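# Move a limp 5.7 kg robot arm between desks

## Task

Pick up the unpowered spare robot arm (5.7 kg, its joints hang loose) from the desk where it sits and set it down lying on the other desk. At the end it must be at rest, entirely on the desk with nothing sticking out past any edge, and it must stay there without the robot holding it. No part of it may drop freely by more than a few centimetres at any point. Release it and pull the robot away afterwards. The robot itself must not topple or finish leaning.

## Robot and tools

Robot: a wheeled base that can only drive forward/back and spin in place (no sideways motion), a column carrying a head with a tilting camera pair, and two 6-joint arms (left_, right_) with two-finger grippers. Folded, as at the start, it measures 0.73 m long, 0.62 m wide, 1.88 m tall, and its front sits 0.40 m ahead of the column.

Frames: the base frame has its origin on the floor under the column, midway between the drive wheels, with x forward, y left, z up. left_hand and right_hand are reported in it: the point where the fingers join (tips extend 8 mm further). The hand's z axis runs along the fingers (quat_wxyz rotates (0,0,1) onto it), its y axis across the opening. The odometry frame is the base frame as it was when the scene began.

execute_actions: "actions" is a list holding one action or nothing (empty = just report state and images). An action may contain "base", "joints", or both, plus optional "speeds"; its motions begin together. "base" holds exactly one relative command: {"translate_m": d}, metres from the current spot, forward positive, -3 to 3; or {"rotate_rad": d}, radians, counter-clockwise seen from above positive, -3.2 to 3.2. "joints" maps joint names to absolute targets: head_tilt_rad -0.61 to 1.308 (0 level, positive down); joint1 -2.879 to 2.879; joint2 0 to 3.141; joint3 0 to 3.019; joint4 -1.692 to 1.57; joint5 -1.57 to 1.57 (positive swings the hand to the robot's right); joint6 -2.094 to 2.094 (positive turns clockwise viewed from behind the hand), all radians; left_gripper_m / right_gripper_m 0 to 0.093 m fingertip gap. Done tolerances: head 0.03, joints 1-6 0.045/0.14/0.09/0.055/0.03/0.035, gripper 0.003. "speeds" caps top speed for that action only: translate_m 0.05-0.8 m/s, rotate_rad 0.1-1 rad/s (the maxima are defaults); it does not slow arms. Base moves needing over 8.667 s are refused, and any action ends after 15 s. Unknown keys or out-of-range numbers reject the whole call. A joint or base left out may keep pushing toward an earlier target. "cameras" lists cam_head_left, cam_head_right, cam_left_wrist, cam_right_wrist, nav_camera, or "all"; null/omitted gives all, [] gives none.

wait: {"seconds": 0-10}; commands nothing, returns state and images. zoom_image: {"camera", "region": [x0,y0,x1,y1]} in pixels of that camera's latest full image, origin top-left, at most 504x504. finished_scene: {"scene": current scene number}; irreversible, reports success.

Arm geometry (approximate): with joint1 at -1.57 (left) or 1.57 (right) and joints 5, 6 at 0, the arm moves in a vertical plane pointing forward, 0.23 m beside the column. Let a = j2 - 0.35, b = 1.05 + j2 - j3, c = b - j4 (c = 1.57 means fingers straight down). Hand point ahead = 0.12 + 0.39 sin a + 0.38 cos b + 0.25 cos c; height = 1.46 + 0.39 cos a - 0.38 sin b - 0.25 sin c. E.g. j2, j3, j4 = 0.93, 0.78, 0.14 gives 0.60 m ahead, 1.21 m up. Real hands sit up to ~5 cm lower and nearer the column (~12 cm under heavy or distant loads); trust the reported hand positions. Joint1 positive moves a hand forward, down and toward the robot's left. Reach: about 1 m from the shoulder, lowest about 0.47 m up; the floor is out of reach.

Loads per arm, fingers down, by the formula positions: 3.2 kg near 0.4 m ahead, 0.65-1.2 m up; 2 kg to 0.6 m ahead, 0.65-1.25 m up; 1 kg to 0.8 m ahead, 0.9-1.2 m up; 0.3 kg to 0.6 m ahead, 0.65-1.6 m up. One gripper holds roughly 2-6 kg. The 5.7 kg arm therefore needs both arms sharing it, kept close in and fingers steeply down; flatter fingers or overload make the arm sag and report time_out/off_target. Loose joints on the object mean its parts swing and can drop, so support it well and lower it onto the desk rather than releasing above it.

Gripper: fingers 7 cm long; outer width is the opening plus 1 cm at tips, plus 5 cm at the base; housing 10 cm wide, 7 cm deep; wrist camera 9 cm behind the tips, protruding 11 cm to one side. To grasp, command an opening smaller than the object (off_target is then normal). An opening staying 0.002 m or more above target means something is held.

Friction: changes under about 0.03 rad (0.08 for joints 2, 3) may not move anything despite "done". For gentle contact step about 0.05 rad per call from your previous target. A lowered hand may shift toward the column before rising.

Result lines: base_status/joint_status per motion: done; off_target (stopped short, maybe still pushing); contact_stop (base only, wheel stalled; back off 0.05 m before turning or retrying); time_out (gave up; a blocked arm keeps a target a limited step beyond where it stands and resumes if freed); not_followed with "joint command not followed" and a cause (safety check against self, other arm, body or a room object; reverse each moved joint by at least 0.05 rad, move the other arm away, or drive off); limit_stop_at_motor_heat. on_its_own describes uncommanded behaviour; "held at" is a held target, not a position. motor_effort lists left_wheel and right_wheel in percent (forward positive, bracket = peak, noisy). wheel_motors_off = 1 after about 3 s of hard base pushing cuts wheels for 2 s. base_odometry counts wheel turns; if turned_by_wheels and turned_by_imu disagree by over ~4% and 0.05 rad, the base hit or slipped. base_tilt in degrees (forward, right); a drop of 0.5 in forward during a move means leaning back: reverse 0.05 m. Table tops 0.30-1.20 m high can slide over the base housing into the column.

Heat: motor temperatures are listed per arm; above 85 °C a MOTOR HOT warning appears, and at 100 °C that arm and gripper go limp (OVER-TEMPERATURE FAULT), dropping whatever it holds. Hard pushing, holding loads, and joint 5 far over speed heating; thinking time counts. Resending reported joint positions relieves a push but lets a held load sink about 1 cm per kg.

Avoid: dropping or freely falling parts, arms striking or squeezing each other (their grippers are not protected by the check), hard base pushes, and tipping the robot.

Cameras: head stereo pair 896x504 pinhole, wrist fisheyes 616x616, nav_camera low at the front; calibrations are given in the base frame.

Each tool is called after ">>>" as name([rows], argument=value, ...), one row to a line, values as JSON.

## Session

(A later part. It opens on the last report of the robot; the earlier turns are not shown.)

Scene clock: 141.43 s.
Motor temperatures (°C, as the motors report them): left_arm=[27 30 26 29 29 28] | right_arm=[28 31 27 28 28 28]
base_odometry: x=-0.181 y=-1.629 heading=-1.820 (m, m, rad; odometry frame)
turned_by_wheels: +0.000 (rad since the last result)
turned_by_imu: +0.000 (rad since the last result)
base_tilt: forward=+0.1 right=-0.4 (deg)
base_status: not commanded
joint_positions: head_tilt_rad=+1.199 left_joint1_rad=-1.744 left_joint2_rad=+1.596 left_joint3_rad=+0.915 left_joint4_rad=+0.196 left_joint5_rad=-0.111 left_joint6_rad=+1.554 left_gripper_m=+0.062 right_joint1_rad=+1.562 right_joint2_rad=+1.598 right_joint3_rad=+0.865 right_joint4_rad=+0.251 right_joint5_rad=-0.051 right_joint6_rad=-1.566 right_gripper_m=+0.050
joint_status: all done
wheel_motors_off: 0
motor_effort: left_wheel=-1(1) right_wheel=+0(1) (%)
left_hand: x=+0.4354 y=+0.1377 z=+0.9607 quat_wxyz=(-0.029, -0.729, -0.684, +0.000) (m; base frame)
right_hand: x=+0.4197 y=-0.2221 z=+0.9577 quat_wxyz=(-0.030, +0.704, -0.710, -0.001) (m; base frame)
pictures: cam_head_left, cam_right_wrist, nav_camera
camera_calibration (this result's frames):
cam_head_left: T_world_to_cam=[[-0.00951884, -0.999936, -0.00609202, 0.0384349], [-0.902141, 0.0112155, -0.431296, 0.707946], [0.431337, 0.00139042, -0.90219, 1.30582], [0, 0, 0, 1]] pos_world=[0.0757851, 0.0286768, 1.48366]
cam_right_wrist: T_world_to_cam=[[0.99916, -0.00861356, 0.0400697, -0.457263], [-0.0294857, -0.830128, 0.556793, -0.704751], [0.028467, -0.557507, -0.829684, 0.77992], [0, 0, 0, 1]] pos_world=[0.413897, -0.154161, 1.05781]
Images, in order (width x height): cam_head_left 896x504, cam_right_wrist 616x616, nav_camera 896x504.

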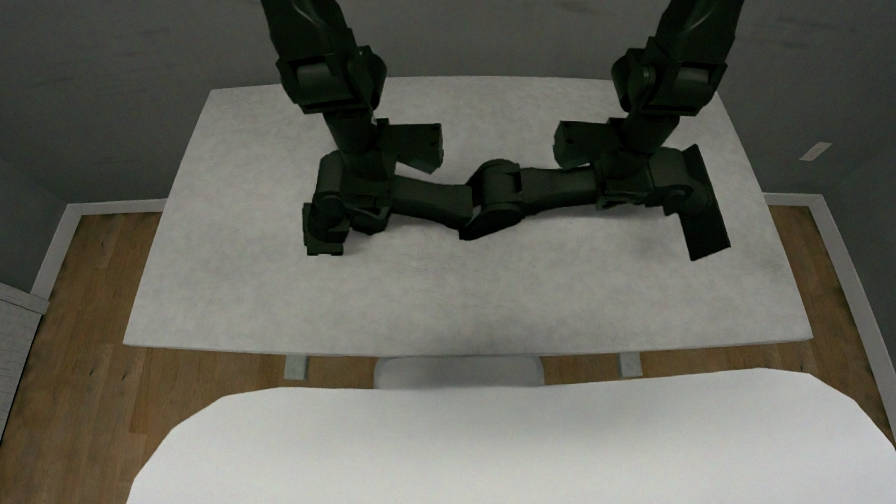

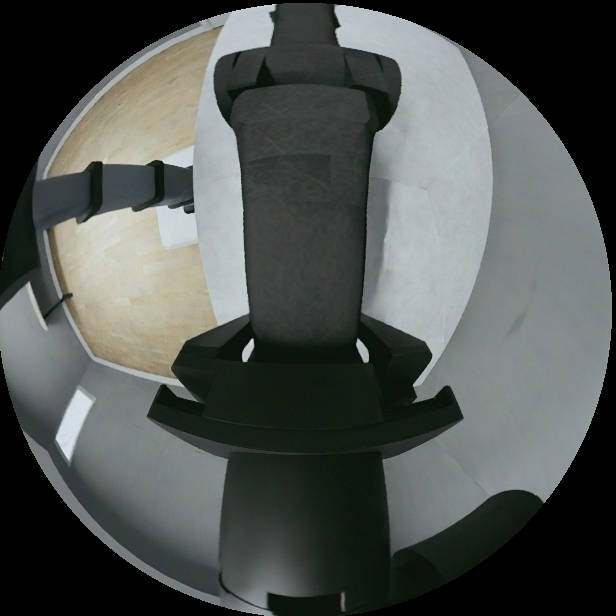

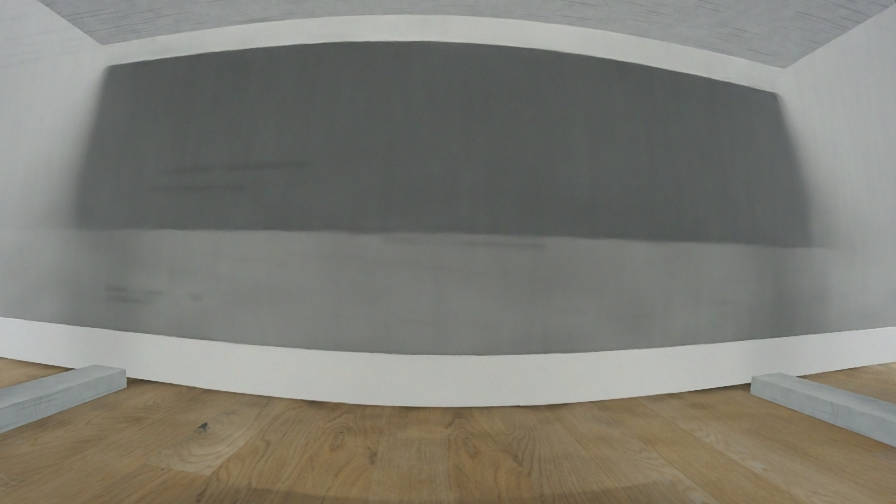

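>>> execute_actions([
  {"joints":{"left_joint2_rad":1.38,"left_joint3_rad":0.79,"right_joint2_rad":1.37,"right_joint3_rad":0.75}},
], cameras=["cam_head_left","cam_right_wrist","cam_left_wrist"])

Scene clock: 145.27 s.
Motor temperatures (°C, as the motors report them): left_arm=[27 30 27 29 29 28] | right_arm=[28 32 27 28 29 28]
base_odometry: x=-0.181 y=-1.629 heading=-1.820 (m, m, rad; odometry frame)
turned_by_wheels: +0.000 (rad since the last result)
turned_by_imu: +0.000 (rad since the last result)
base_tilt: forward=+0.1 right=-0.4 (deg)
base_status: not commanded
joint_positions: head_tilt_rad=+1.199 left_joint1_rad=-1.750 left_joint2_rad=+1.480 left_joint3_rad=+0.814 left_joint4_rad=+0.196 left_joint5_rad=-0.109 left_joint6_rad=+1.556 left_gripper_m=+0.062 right_joint1_rad=+1.567 right_joint2_rad=+1.475 right_joint3_rad=+0.759 right_joint4_rad=+0.250 right_joint5_rad=-0.055 right_joint6_rad=-1.562 right_gripper_m=+0.050
joint_status: all done
wheel_motors_off: 0
motor_effort: left_wheel=-1(1) right_wheel=+0(1) (%)
left_hand: x=+0.4284 y=+0.1408 z=+1.0014 quat_wxyz=(-0.038, -0.730, -0.682, -0.003) (m; base frame)
right_hand: x=+0.4124 y=-0.2183 z=+1.0005 quat_wxyz=(-0.038, +0.703, -0.710, +0.002) (m; base frame)
pictures: cam_head_left, cam_left_wrist, cam_right_wrist
camera_calibration (this result's frames):
cam_head_left: T_world_to_cam=[[-0.00951884, -0.999936, -0.00609203, 0.0384349], [-0.90214, 0.0112155, -0.431297, 0.707946], [0.431337, 0.00139042, -0.90219, 1.30582], [0, 0, 0, 1]] pos_world=[0.0757852, 0.0286768, 1.48366]
cam_left_wrist: T_world_to_cam=[[-0.99551, 0.0695609, -0.0641911, 0.478475], [0.0231176, 0.836317, 0.547759, -0.67473], [0.0917867, 0.543815, -0.83417, 0.842039], [0, 0, 0, 1]] pos_world=[0.414637, 0.0730915, 1.10271]
cam_right_wrist: T_world_to_cam=[[0.998387, -0.0104359, 0.0558067, -0.46746], [-0.0394326, -0.834646, 0.549373, -0.715109], [0.0408456, -0.550688, -0.833711, 0.818191], [0, 0, 0, 1]] pos_world=[0.405087, -0.151174, 1.10108]
Images, in order (width x height): cam_head_left 896x504, cam_left_wrist 616x616, cam_right_wrist 616x616.

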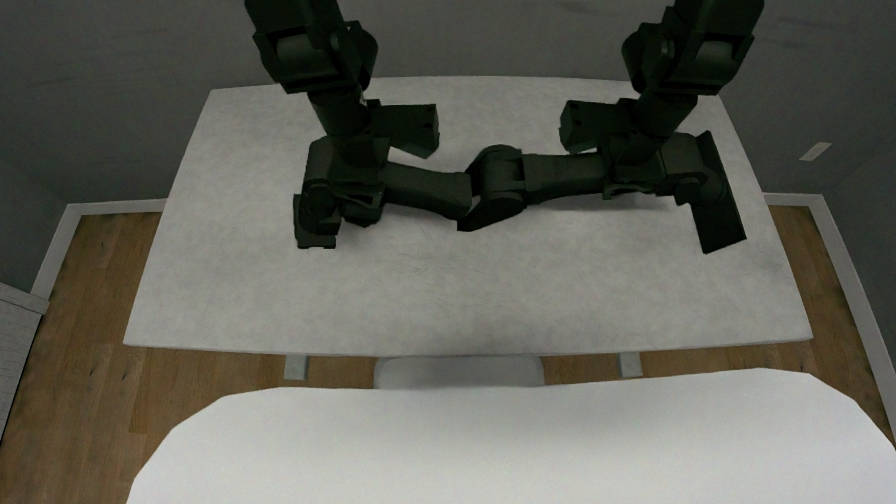

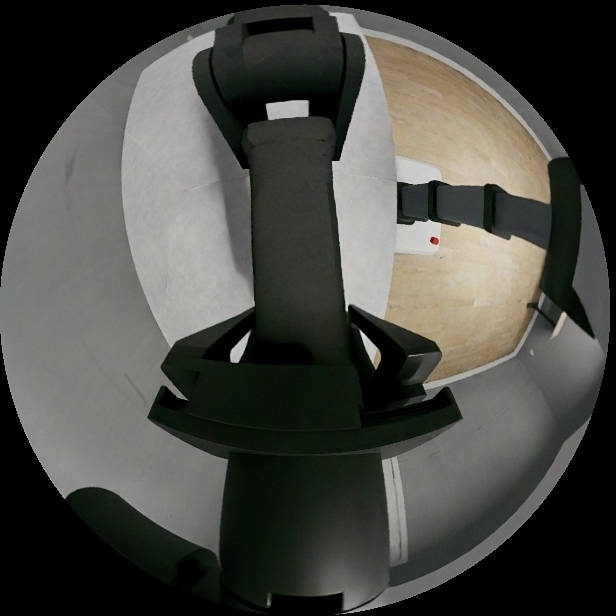

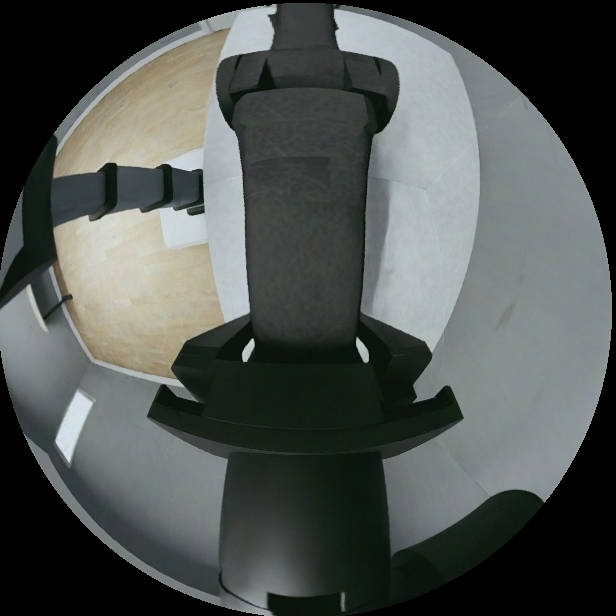

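>>> execute_actions([
  {"base":{"translate_m":-0.7},"speeds":{"translate_m":0.2},"joints":{"head_tilt_rad":0.9}},
], cameras=["cam_head_left"])

>>> execute_actions([
  {"base":{"rotate_rad":3.03},"speeds":{"rotate_rad":0.45}},
], cameras=["cam_head_left","nav_camera"])

Scene clock: 161.37 s.
Motor temperatures (°C, as the motors report them): left_arm=[27 32 27 29 31 28] | right_arm=[28 33 27 28 30 28]
base_odometry: x=-0.008 y=-0.950 heading=-1.820 (m, m, rad; odometry frame)
turned_by_wheels: +0.000 (rad since the last result)
turned_by_imu: +0.002 (rad since the last result)
base_tilt: forward=+0.2 right=-0.3 (deg)
base_status: done
joint_positions: head_tilt_rad=+0.914 left_joint1_rad=-1.750 left_joint2_rad=+1.479 left_joint3_rad=+0.812 left_joint4_rad=+0.191 left_joint5_rad=-0.110 left_joint6_rad=+1.556 left_gripper_m=+0.062 right_joint1_rad=+1.567 right_joint2_rad=+1.476 right_joint3_rad=+0.756 right_joint4_rad=+0.247 right_joint5_rad=-0.056 right_joint6_rad=-1.560 right_gripper_m=+0.050
joint_status: all done
wheel_motors_off: 0
motor_effort: left_wheel=+0(36) right_wheel=+0(34) (%)
left_hand: x=+0.4263 y=+0.1407 z=+1.0018 quat_wxyz=(-0.035, -0.731, -0.682, -0.001) (m; base frame)
right_hand: x=+0.4098 y=-0.2181 z=+1.0004 quat_wxyz=(-0.037, +0.703, -0.711, -0.001) (m; base frame)
pictures: cam_head_left
camera_calibration (this result's frames):
cam_head_left: T_world_to_cam=[[-0.00742799, -0.999936, -0.0085174, 0.0420654], [-0.744953, 0.0112155, -0.667023, 1.06311], [0.667076, 0.00139042, -0.744988, 1.05194], [0, 0, 0, 1]] pos_world=[0.0905518, 0.0286768, 1.49316]
Images, in order (width x height): cam_head_left 896x504.

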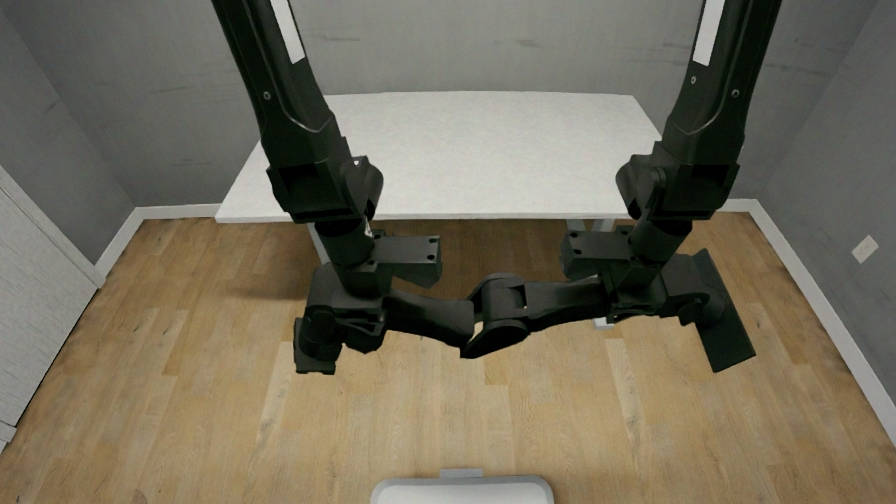

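Scene clock: 168.90 s.
Motor temperatures (°C, as the motors report them): left_arm=[27 32 27 29 31 28] | right_arm=[28 34 27 28 30 28]
base_odometry: x=-0.008 y=-0.950 heading=+1.209 (m, m, rad; odometry frame)
turned_by_wheels: +3.030 (rad since the last result)
turned_by_imu: +3.063 (rad since the last result)
base_tilt: forward=+0.0 right=-0.4 (deg)
base_status: done
joint_positions: head_tilt_rad=+0.914 left_joint1_rad=-1.751 left_joint2_rad=+1.479 left_joint3_rad=+0.813 left_joint4_rad=+0.191 left_joint5_rad=-0.113 left_joint6_rad=+1.554 left_gripper_m=+0.062 right_joint1_rad=+1.567 right_joint2_rad=+1.476 right_joint3_rad=+0.758 right_joint4_rad=+0.247 right_joint5_rad=-0.055 right_joint6_rad=-1.562 right_gripper_m=+0.050
joint_status: not commanded
wheel_motors_off: 0
motor_effort: left_wheel=-1(35) right_wheel=+1(44) (%)
left_hand: x=+0.4270 y=+0.1407 z=+1.0018 quat_wxyz=(-0.035, -0.730, -0.683, -0.002) (m; base frame)
right_hand: x=+0.4112 y=-0.2180 z=+1.0003 quat_wxyz=(-0.037, +0.704, -0.710, +0.000) (m; base frame)
pictures: cam_head_left, nav_camera
camera_calibration (this result's frames):
cam_head_left: T_world_to_cam=[[-0.00742799, -0.999936, -0.0085174, 0.0420654], [-0.744953, 0.0112155, -0.667023, 1.06311], [0.667076, 0.00139042, -0.744988, 1.05194], [0, 0, 0, 1]] pos_world=[0.0905518, 0.0286768, 1.49316]
Images, in order (width x height): cam_head_left 896x504, nav_camera 896x504.

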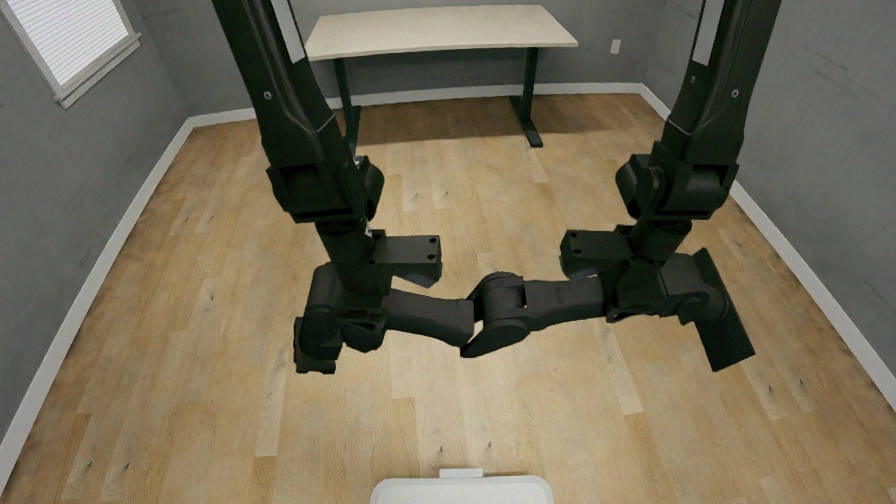

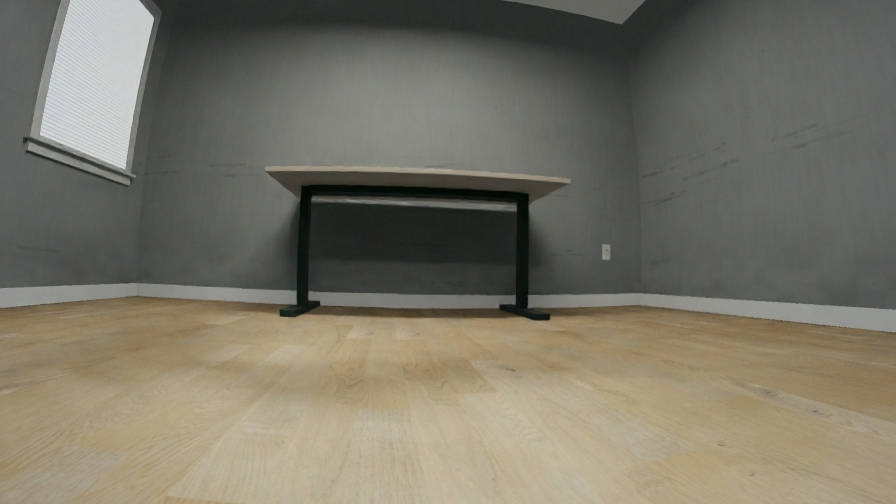

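>>> execute_actions([
  {"base":{"translate_m":1.2},"speeds":{"translate_m":0.3},"joints":{"head_tilt_rad":0.75}},
], cameras=["cam_head_left","nav_camera"])

Scene clock: 178.83 s.
Motor temperatures (°C, as the motors report them): left_arm=[27 32 27 29 31 28] | right_arm=[28 34 27 28 30 28]
base_odometry: x=+0.416 y=+0.172 heading=+1.210 (m, m, rad; odometry frame)
turned_by_wheels: +0.001 (rad since the last result)
turned_by_imu: -0.003 (rad since the last result)
base_tilt: forward=+0.0 right=-0.2 (deg)
base_status: done
joint_positions: head_tilt_rad=+0.766 left_joint1_rad=-1.751 left_joint2_rad=+1.479 left_joint3_rad=+0.824 left_joint4_rad=+0.192 left_joint5_rad=-0.114 left_joint6_rad=+1.557 left_gripper_m=+0.062 right_joint1_rad=+1.567 right_joint2_rad=+1.476 right_joint3_rad=+0.769 right_joint4_rad=+0.247 right_joint5_rad=-0.055 right_joint6_rad=-1.562 right_gripper_m=+0.050
joint_status: all done
wheel_motors_off: 0
motor_effort: left_wheel=+1(49) right_wheel=-2(52) (%)
left_hand: x=+0.4340 y=+0.1403 z=+1.0014 quat_wxyz=(-0.039, -0.730, -0.682, -0.007) (m; base frame)
right_hand: x=+0.4174 y=-0.2184 z=+0.9997 quat_wxyz=(-0.040, +0.703, -0.710, +0.004) (m; base frame)
pictures: cam_head_left, nav_camera
camera_calibration (this result's frames):
cam_head_left: T_world_to_cam=[[-0.00608271, -0.999936, -0.0095248, 0.0435496], [-0.637794, 0.0112155, -0.770125, 1.21652], [0.770183, 0.00139042, -0.637822, 0.881748], [0, 0, 0, 1]] pos_world=[0.0970502, 0.0286768, 1.49969]
Images, in order (width x height): cam_head_left 896x504, nav_camera 896x504.

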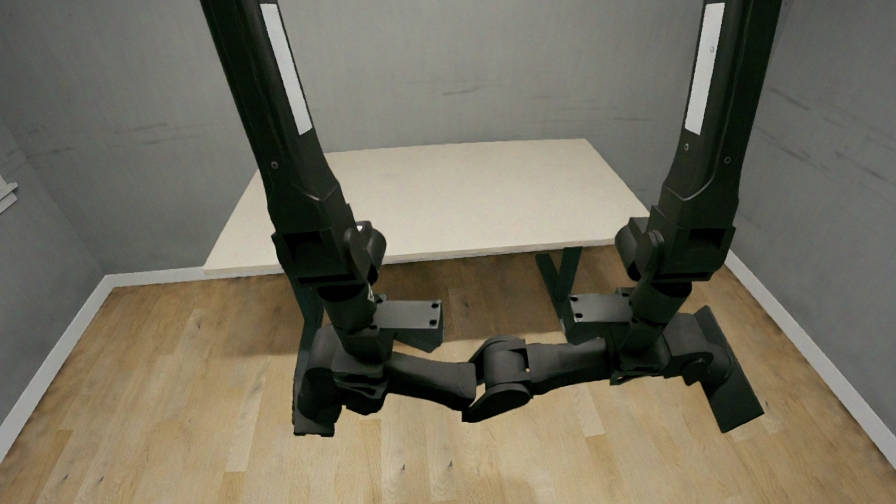

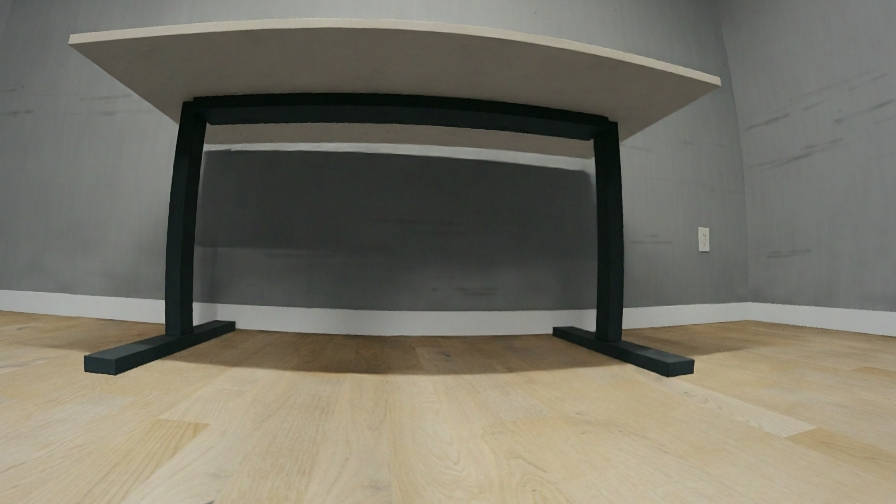

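>>> execute_actions([
  {"base":{"rotate_rad":0.095},"speeds":{"rotate_rad":0.3}},
], cameras=[])

>>> execute_actions([
  {"base":{"translate_m":0.5},"speeds":{"translate_m":0.2},"joints":{"head_tilt_rad":1.0}},
], cameras=["cam_head_left","nav_camera","cam_left_wrist"])

Scene clock: 191.37 s.
Motor temperatures (°C, as the motors report them): left_arm=[27 33 27 29 31 28] | right_arm=[28 35 27 28 31 28]
base_odometry: x=+0.416 y=+0.173 heading=+1.304 (m, m, rad; odometry frame)
turned_by_wheels: +0.094 (rad since the last result)
turned_by_imu: +0.093 (rad since the last result)
base_tilt: forward=+0.0 right=-0.4 (deg)
base_status: done
joint_positions: head_tilt_rad=+0.766 left_joint1_rad=-1.750 left_joint2_rad=+1.479 left_joint3_rad=+0.823 left_joint4_rad=+0.192 left_joint5_rad=-0.114 left_joint6_rad=+1.558 left_gripper_m=+0.062 right_joint1_rad=+1.568 right_joint2_rad=+1.476 right_joint3_rad=+0.767 right_joint4_rad=+0.247 right_joint5_rad=-0.055 right_joint6_rad=-1.561 right_gripper_m=+0.050
joint_status: not commanded
wheel_motors_off: 0
motor_effort: left_wheel=+0(41) right_wheel=+0(40) (%)
left_hand: x=+0.4335 y=+0.1409 z=+1.0013 quat_wxyz=(-0.038, -0.730, -0.682, -0.007) (m; base frame)
right_hand: x=+0.4164 y=-0.2177 z=+0.9998 quat_wxyz=(-0.040, +0.703, -0.710, +0.003) (m; base frame)
pictures: none
No camera images: the call's "cameras" was empty. Leave "cameras" out to get every camera's image.

Scene clock: 194.77 s.
Motor temperatures (°C, as the motors report them): left_arm=[27 33 27 29 31 28] | right_arm=[28 35 27 28 31 28]
base_odometry: x=+0.548 y=+0.655 heading=+1.304 (m, m, rad; odometry frame)
turned_by_wheels: +0.001 (rad since the last result)
turned_by_imu: -0.001 (rad since the last result)
base_tilt: forward=+0.2 right=-0.3 (deg)
base_status: done
joint_positions: head_tilt_rad=+1.000 left_joint1_rad=-1.750 left_joint2_rad=+1.480 left_joint3_rad=+0.823 left_joint4_rad=+0.192 left_joint5_rad=-0.114 left_joint6_rad=+1.558 left_gripper_m=+0.062 right_joint1_rad=+1.568 right_joint2_rad=+1.477 right_joint3_rad=+0.767 right_joint4_rad=+0.247 right_joint5_rad=-0.055 right_joint6_rad=-1.561 right_gripper_m=+0.050
joint_status: all done
wheel_motors_off: 0
motor_effort: left_wheel=+1(52) right_wheel=-1(38) (%)
left_hand: x=+0.4330 y=+0.1410 z=+1.0012 quat_wxyz=(-0.038, -0.730, -0.682, -0.007) (m; base frame)
right_hand: x=+0.4159 y=-0.2176 z=+0.9996 quat_wxyz=(-0.040, +0.703, -0.710, +0.002) (m; base frame)
pictures: cam_head_left, cam_left_wrist, nav_camera
camera_calibration (this result's frames):
cam_head_left: T_world_to_cam=[[-0.00813145, -0.999936, -0.00784861, 0.0410707], [-0.79944, 0.0112155, -0.600641, 0.963601], [0.60069, 0.00139042, -0.79948, 1.13918], [0, 0, 0, 1]] pos_world=[0.0863828, 0.0286768, 1.48985]
cam_left_wrist: T_world_to_cam=[[-0.995108, 0.0704822, -0.0692245, 0.487757], [0.0206721, 0.833758, 0.551743, -0.677561], [0.0966045, 0.547613, -0.831137, 0.835706], [0, 0, 0, 1]] pos_world=[0.418644, 0.0729004, 1.10219]
Images, in order (width x height): cam_head_left 896x504, cam_left_wrist 616x616, nav_camera 896x504.

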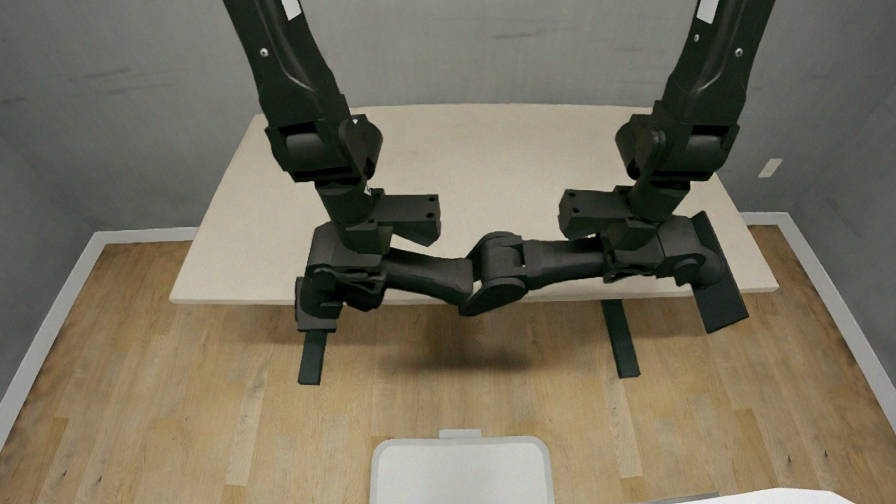

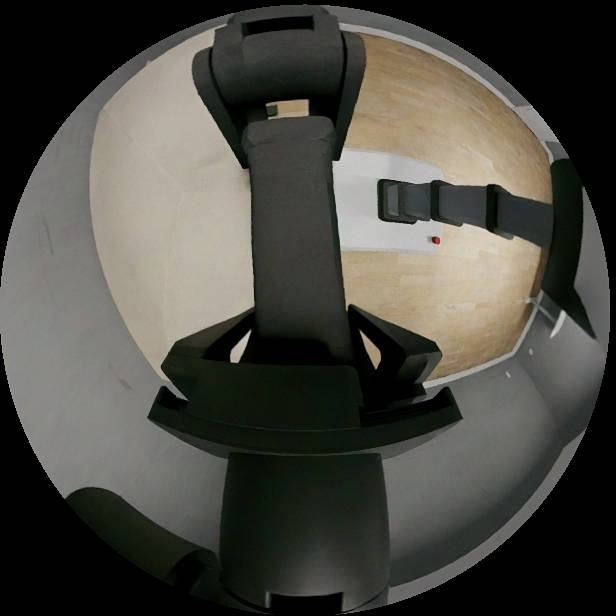

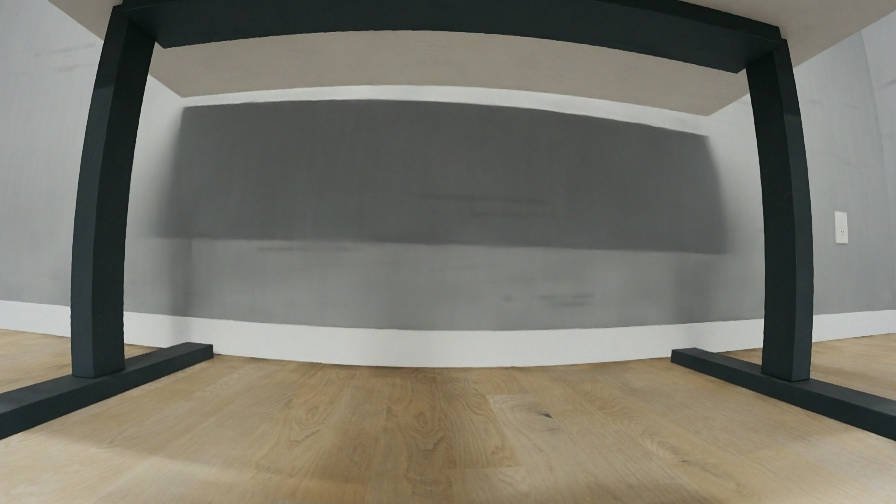

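>>> execute_actions([
  {"base":{"translate_m":0.3},"speeds":{"translate_m":0.08},"joints":{"head_tilt_rad":1.2}},
], cameras=["cam_head_left","cam_right_wrist","cam_left_wrist"])

Scene clock: 203.10 s.
Motor temperatures (°C, as the motors report them): left_arm=[27 33 27 29 32 28] | right_arm=[28 35 27 28 31 28]
base_odometry: x=+0.627 y=+0.944 heading=+1.305 (m, m, rad; odometry frame)
turned_by_wheels: +0.000 (rad since the last result)
turned_by_imu: -0.001 (rad since the last result)
base_tilt: forward=+0.1 right=-0.5 (deg)
base_status: done
joint_positions: head_tilt_rad=+1.198 left_joint1_rad=-1.750 left_joint2_rad=+1.480 left_joint3_rad=+0.820 left_joint4_rad=+0.192 left_joint5_rad=-0.113 left_joint6_rad=+1.557 left_gripper_m=+0.062 right_joint1_rad=+1.568 right_joint2_rad=+1.477 right_joint3_rad=+0.765 right_joint4_rad=+0.247 right_joint5_rad=-0.055 right_joint6_rad=-1.562 right_gripper_m=+0.050
joint_status: all done
wheel_motors_off: 0
motor_effort: left_wheel=+0(37) right_wheel=-1(34) (%)
left_hand: x=+0.4312 y=+0.1409 z=+1.0012 quat_wxyz=(-0.037, -0.730, -0.682, -0.005) (m; base frame)
right_hand: x=+0.4147 y=-0.2176 z=+0.9997 quat_wxyz=(-0.039, +0.703, -0.710, +0.002) (m; base frame)
pictures: cam_head_left, cam_left_wrist, cam_right_wrist
camera_calibration (this result's frames):
cam_head_left: T_world_to_cam=[[-0.00951266, -0.999936, -0.00610167, 0.0384494], [-0.901703, 0.0112155, -0.432211, 0.709332], [0.432252, 0.00139042, -0.901752, 1.3051], [0, 0, 0, 1]] pos_world=[0.0758422, 0.0286768, 1.48369]
cam_left_wrist: T_world_to_cam=[[-0.995336, 0.0702025, -0.0661693, 0.482997], [0.0222533, 0.834474, 0.550598, -0.677065], [0.0938699, 0.546557, -0.832144, 0.83826], [0, 0, 0, 1]] pos_world=[0.417123, 0.0729281, 1.1023]
cam_right_wrist: T_world_to_cam=[[0.998329, -0.00991642, 0.0569359, -0.470637], [-0.0395619, -0.835421, 0.548184, -0.712902], [0.0421295, -0.54952, -0.834417, 0.818216], [0, 0, 0, 1]] pos_world=[0.407176, -0.150615, 1.10033]
Images, in order (width x height): cam_head_left 896x504, cam_left_wrist 616x616, cam_right_wrist 616x616.

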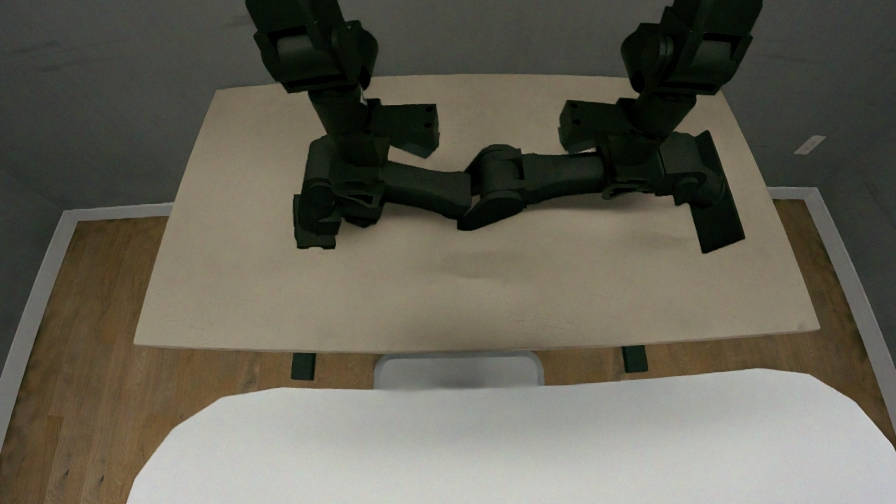

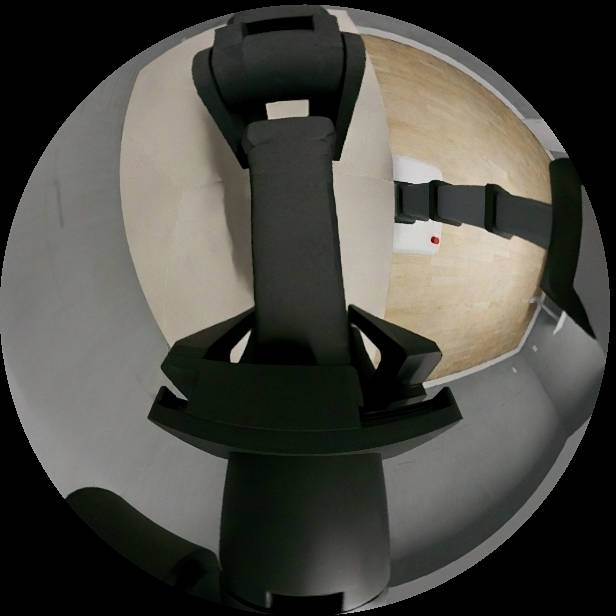

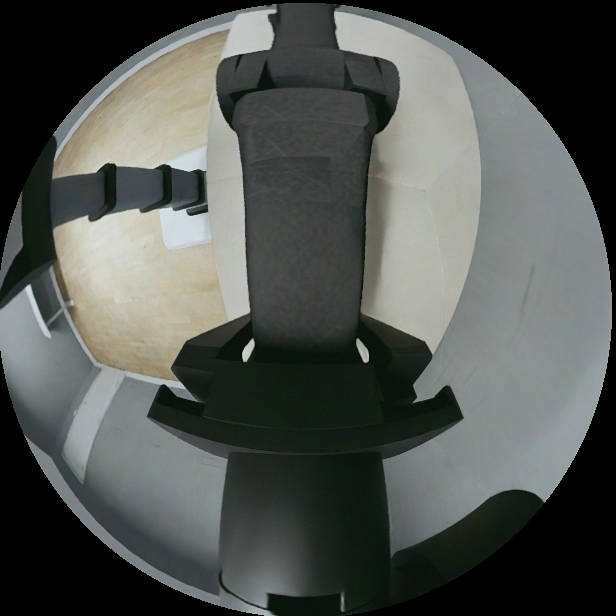

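>>> execute_actions([
  {"joints":{"left_joint2_rad":1.48,"left_joint3_rad":0.88,"right_joint2_rad":1.47,"right_joint3_rad":0.84}},
], cameras=["cam_head_left"])

>>> execute_actions([
  {"joints":{"left_joint2_rad":1.56,"left_joint3_rad":0.95,"right_joint2_rad":1.55,"right_joint3_rad":0.92}},
], cameras=["cam_head_left"])

Scene clock: 208.83 s.
Motor temperatures (°C, as the motors report them): left_arm=[27 33 27 29 32 28] | right_arm=[28 35 27 28 31 28]
base_odometry: x=+0.627 y=+0.944 heading=+1.305 (m, m, rad; odometry frame)
turned_by_wheels: +0.000 (rad since the last result)
turned_by_imu: +0.000 (rad since the last result)
base_tilt: forward=+0.1 right=-0.3 (deg)
base_status: not commanded
joint_positions: head_tilt_rad=+1.198 left_joint1_rad=-1.748 left_joint2_rad=+1.577 left_joint3_rad=+0.913 left_joint4_rad=+0.191 left_joint5_rad=-0.117 left_joint6_rad=+1.557 left_gripper_m=+0.062 right_joint1_rad=+1.559 right_joint2_rad=+1.576 right_joint3_rad=+0.858 right_joint4_rad=+0.247 right_joint5_rad=-0.055 right_joint6_rad=-1.564 right_gripper_m=+0.050
joint_status: all done
wheel_motors_off: 0
motor_effort: left_wheel=+2(3) right_wheel=-1(3) (%)
left_hand: x=+0.4429 y=+0.1365 z=+0.9673 quat_wxyz=(-0.034, -0.730, -0.682, -0.006) (m; base frame)
right_hand: x=+0.4255 y=-0.2227 z=+0.9646 quat_wxyz=(-0.035, +0.703, -0.710, +0.002) (m; base frame)
pictures: cam_head_left
camera_calibration (this result's frames):
cam_head_left: T_world_to_cam=[[-0.00951282, -0.999936, -0.00610143, 0.0384491], [-0.901714, 0.0112155, -0.432188, 0.709298], [0.432229, 0.00139042, -0.901763, 1.30512], [0, 0, 0, 1]] pos_world=[0.0758408, 0.0286768, 1.48369]
Images, in order (width x height): cam_head_left 896x504.

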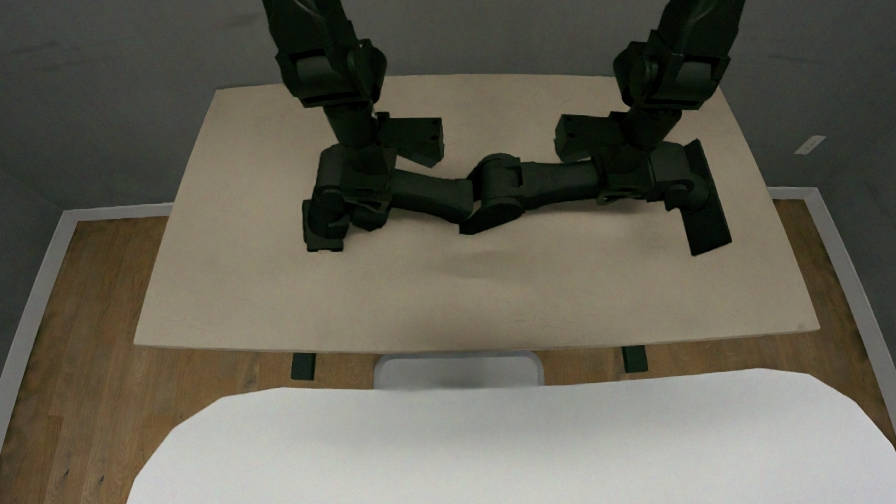

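Scene clock: 209.73 s.
Motor temperatures (°C, as the motors report them): left_arm=[27 33 27 29 32 28] | right_arm=[28 36 27 28 31 28]
base_odometry: x=+0.627 y=+0.944 heading=+1.305 (m, m, rad; odometry frame)
turned_by_wheels: +0.000 (rad since the last result)
turned_by_imu: +0.000 (rad since the last result)
base_tilt: forward=+0.1 right=-0.3 (deg)
base_status: not commanded
joint_positions: head_tilt_rad=+1.198 left_joint1_rad=-1.744 left_joint2_rad=+1.655 left_joint3_rad=+0.983 left_joint4_rad=+0.191 left_joint5_rad=-0.119 left_joint6_rad=+1.555 left_gripper_m=+0.062 right_joint1_rad=+1.557 right_joint2_rad=+1.658 right_joint3_rad=+0.933 right_joint4_rad=+0.247 right_joint5_rad=-0.055 right_joint6_rad=-1.567 right_gripper_m=+0.050
joint_status: all done
wheel_motors_off: 0
motor_effort: left_wheel=+2(3) right_wheel=-1(3) (%)
left_hand: x=+0.4468 y=+0.1348 z=+0.9389 quat_wxyz=(-0.029, -0.729, -0.684, -0.005) (m; base frame)
right_hand: x=+0.4303 y=-0.2246 z=+0.9349 quat_wxyz=(-0.031, +0.704, -0.710, +0.001) (m; base frame)
pictures: cam_head_left
camera_calibration (this result's frames):
cam_head_left: T_world_to_cam=[[-0.00951283, -0.999936, -0.00610141, 0.038449], [-0.901715, 0.0112155, -0.432186, 0.709294], [0.432227, 0.00139042, -0.901764, 1.30512], [0, 0, 0, 1]] pos_world=[0.0758407, 0.0286768, 1.48369]
Images, in order (width x height): cam_head_left 896x504.

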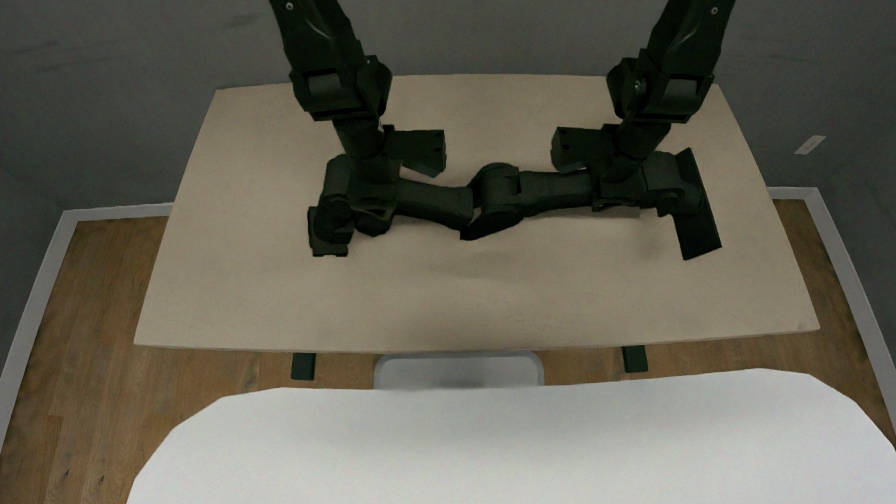

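>>> execute_actions([
  {"joints":{"left_joint2_rad":1.62,"left_joint3_rad":1.0,"right_joint2_rad":1.61,"right_joint3_rad":0.97}},
], cameras=["cam_head_left"])

>>> execute_actions([
  {"base":{"rotate_rad":-0.08},"speeds":{"rotate_rad":0.1},"joints":{"left_joint2_rad":1.67,"left_joint3_rad":1.05,"right_joint2_rad":1.66,"right_joint3_rad":1.02}},
], cameras=["cam_head_left"])

Scene clock: 212.77 s.
Motor temperatures (°C, as the motors report them): left_arm=[27 33 27 29 32 28] | right_arm=[28 36 27 28 31 28]
base_odometry: x=+0.627 y=+0.944 heading=+1.305 (m, m, rad; odometry frame)
turned_by_wheels: +0.000 (rad since the last result)
turned_by_imu: +0.000 (rad since the last result)
base_tilt: forward=+0.1 right=-0.5 (deg)
base_status: not commanded
joint_positions: head_tilt_rad=+1.198 left_joint1_rad=-1.742 left_joint2_rad=+1.701 left_joint3_rad=+1.029 left_joint4_rad=+0.191 left_joint5_rad=-0.123 left_joint6_rad=+1.555 left_gripper_m=+0.062 right_joint1_rad=+1.555 right_joint2_rad=+1.713 right_joint3_rad=+0.984 right_joint4_rad=+0.247 right_joint5_rad=-0.057 right_joint6_rad=-1.567 right_gripper_m=+0.050
joint_status: all done
wheel_motors_off: 0
motor_effort: left_wheel=+2(3) right_wheel=-2(3) (%)
left_hand: x=+0.4506 y=+0.1341 z=+0.9216 quat_wxyz=(-0.026, -0.729, -0.684, -0.007) (m; base frame)
right_hand: x=+0.4334 y=-0.2260 z=+0.9148 quat_wxyz=(-0.030, +0.703, -0.710, +0.000) (m; base frame)
pictures: cam_head_left
camera_calibration (this result's frames):
cam_head_left: T_world_to_cam=[[-0.00951283, -0.999936, -0.0061014, 0.038449], [-0.901715, 0.0112155, -0.432185, 0.709294], [0.432226, 0.00139042, -0.901764, 1.30512], [0, 0, 0, 1]] pos_world=[0.0758407, 0.0286768, 1.48369]
Images, in order (width x height): cam_head_left 896x504.

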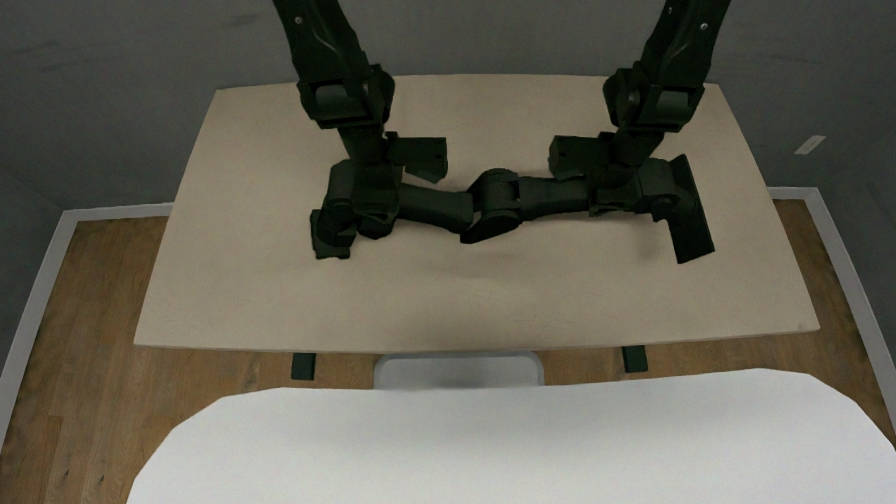

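Scene clock: 214.00 s.
Motor temperatures (°C, as the motors report them): left_arm=[27 33 27 29 32 28] | right_arm=[28 36 27 28 31 28]
base_odometry: x=+0.627 y=+0.945 heading=+1.226 (m, m, rad; odometry frame)
turned_by_wheels: -0.079 (rad since the last result)
turned_by_imu: -0.079 (rad since the last result)
base_tilt: forward=+0.1 right=-0.3 (deg)
base_status: done
joint_positions: head_tilt_rad=+1.198 left_joint1_rad=-1.741 left_joint2_rad=+1.736 left_joint3_rad=+1.066 left_joint4_rad=+0.191 left_joint5_rad=-0.126 left_joint6_rad=+1.556 left_gripper_m=+0.062 right_joint1_rad=+1.553 right_joint2_rad=+1.766 right_joint3_rad=+1.040 right_joint4_rad=+0.248 right_joint5_rad=-0.055 right_joint6_rad=-1.567 right_gripper_m=+0.050
joint_status: all done
wheel_motors_off: 0
motor_effort: left_wheel=+0(34) right_wheel=-1(34) (%)
left_hand: x=+0.4544 y=+0.1328 z=+0.9084 quat_wxyz=(-0.026, -0.729, -0.684, -0.009) (m; base frame)
right_hand: x=+0.4389 y=-0.2281 z=+0.8946 quat_wxyz=(-0.030, +0.703, -0.711, +0.002) (m; base frame)
pictures: cam_head_left
camera_calibration (this result's frames):
cam_head_left: T_world_to_cam=[[-0.00951284, -0.999936, -0.0061014, 0.038449], [-0.901715, 0.0112155, -0.432185, 0.709293], [0.432226, 0.00139042, -0.901764, 1.30512], [0, 0, 0, 1]] pos_world=[0.0758406, 0.0286768, 1.48369]
Images, in order (width x height): cam_head_left 896x504.

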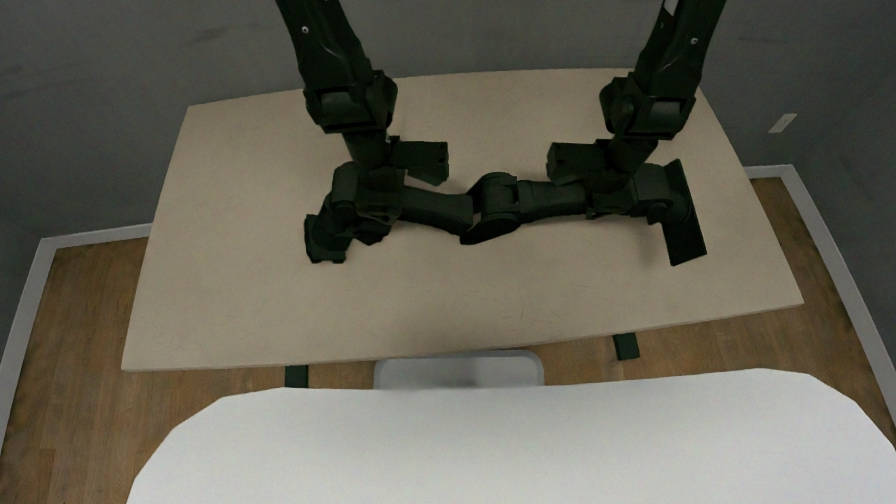

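>>> execute_actions([
  {"base":{"rotate_rad":-0.05},"speeds":{"rotate_rad":0.1},"joints":{"left_joint2_rad":1.74,"left_joint3_rad":1.11,"right_joint2_rad":1.71,"right_joint3_rad":1.07}},
], cameras=["cam_head_left"])

>>> execute_actions([
  {"joints":{"left_joint2_rad":1.81,"left_joint3_rad":1.17,"right_joint2_rad":1.77,"right_joint3_rad":1.13}},
], cameras=["cam_head_left"])

Scene clock: 219.60 s.
Motor temperatures (°C, as the motors report them): left_arm=[27 33 27 29 31 28] | right_arm=[28 36 27 28 31 28]
base_odometry: x=+0.627 y=+0.945 heading=+1.177 (m, m, rad; odometry frame)
turned_by_wheels: -0.049 (rad since the last result)
turned_by_imu: -0.049 (rad since the last result)
base_tilt: forward=+0.2 right=-0.5 (deg)
base_status: done
joint_positions: head_tilt_rad=+1.198 left_joint1_rad=-1.741 left_joint2_rad=+1.802 left_joint3_rad=+1.135 left_joint4_rad=+0.191 left_joint5_rad=-0.124 left_joint6_rad=+1.562 left_gripper_m=+0.062 right_joint1_rad=+1.548 right_joint2_rad=+1.818 right_joint3_rad=+1.090 right_joint4_rad=+0.250 right_joint5_rad=-0.051 right_joint6_rad=-1.564 right_gripper_m=+0.050
joint_status: all done
wheel_motors_off: 0
motor_effort: left_wheel=+0(31) right_wheel=-1(43) (%)
left_hand: x=+0.4598 y=+0.1286 z=+0.8835 quat_wxyz=(-0.027, -0.731, -0.682, -0.010) (m; base frame)
right_hand: x=+0.4405 y=-0.2325 z=+0.8748 quat_wxyz=(-0.027, +0.701, -0.713, +0.005) (m; base frame)
pictures: cam_head_left
camera_calibration (this result's frames):
cam_head_left: T_world_to_cam=[[-0.00951291, -0.999936, -0.00610129, 0.0384489], [-0.90172, 0.0112155, -0.432175, 0.709278], [0.432216, 0.00139042, -0.901769, 1.30513], [0, 0, 0, 1]] pos_world=[0.07584, 0.0286768, 1.48369]
Images, in order (width x height): cam_head_left 896x504.

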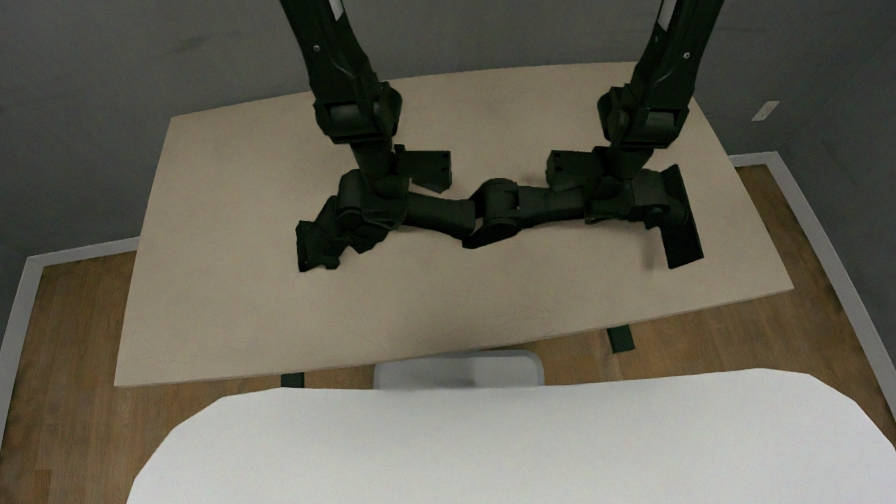

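Scene clock: 220.33 s.
Motor temperatures (°C, as the motors report them): left_arm=[27 33 27 29 31 28] | right_arm=[28 36 27 28 31 28]
base_odometry: x=+0.627 y=+0.945 heading=+1.177 (m, m, rad; odometry frame)
turned_by_wheels: +0.000 (rad since the last result)
turned_by_imu: +0.000 (rad since the last result)
base_tilt: forward=+0.1 right=-0.3 (deg)
base_status: not commanded
joint_positions: head_tilt_rad=+1.198 left_joint1_rad=-1.741 left_joint2_rad=+1.846 left_joint3_rad=+1.186 left_joint4_rad=+0.191 left_joint5_rad=-0.134 left_joint6_rad=+1.566 left_gripper_m=+0.062 right_joint1_rad=+1.545 right_joint2_rad=+1.875 right_joint3_rad=+1.153 right_joint4_rad=+0.251 right_joint5_rad=-0.054 right_joint6_rad=-1.560 right_gripper_m=+0.049
joint_status: all done
wheel_motors_off: 0
motor_effort: left_wheel=+2(2) right_wheel=-2(3) (%)
left_hand: x=+0.4659 y=+0.1270 z=+0.8667 quat_wxyz=(-0.027, -0.732, -0.681, -0.016) (m; base frame)
right_hand: x=+0.4454 y=-0.2344 z=+0.8524 quat_wxyz=(-0.029, +0.699, -0.715, +0.007) (m; base frame)
pictures: cam_head_left
camera_calibration (this result's frames):
cam_head_left: T_world_to_cam=[[-0.00951304, -0.999936, -0.00610109, 0.0384486], [-0.901729, 0.0112155, -0.432155, 0.709248], [0.432196, 0.00139042, -0.901779, 1.30514], [0, 0, 0, 1]] pos_world=[0.0758388, 0.0286768, 1.48369]
Images, in order (width x height): cam_head_left 896x504.

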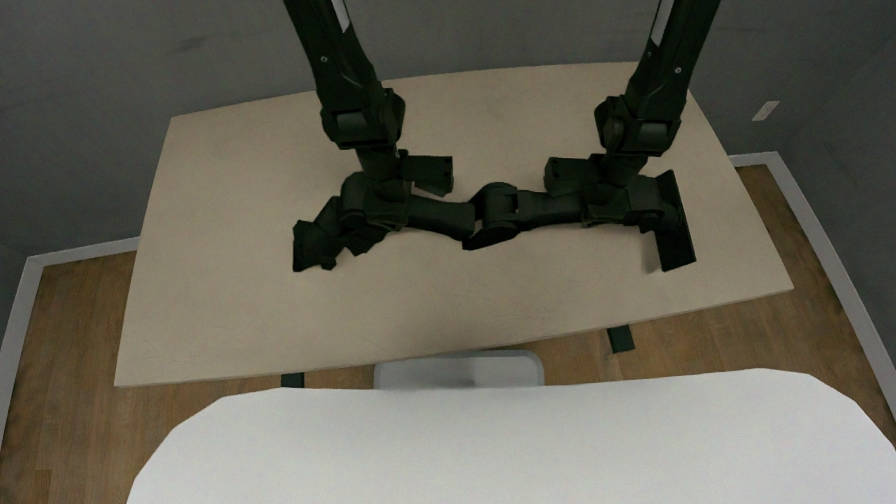

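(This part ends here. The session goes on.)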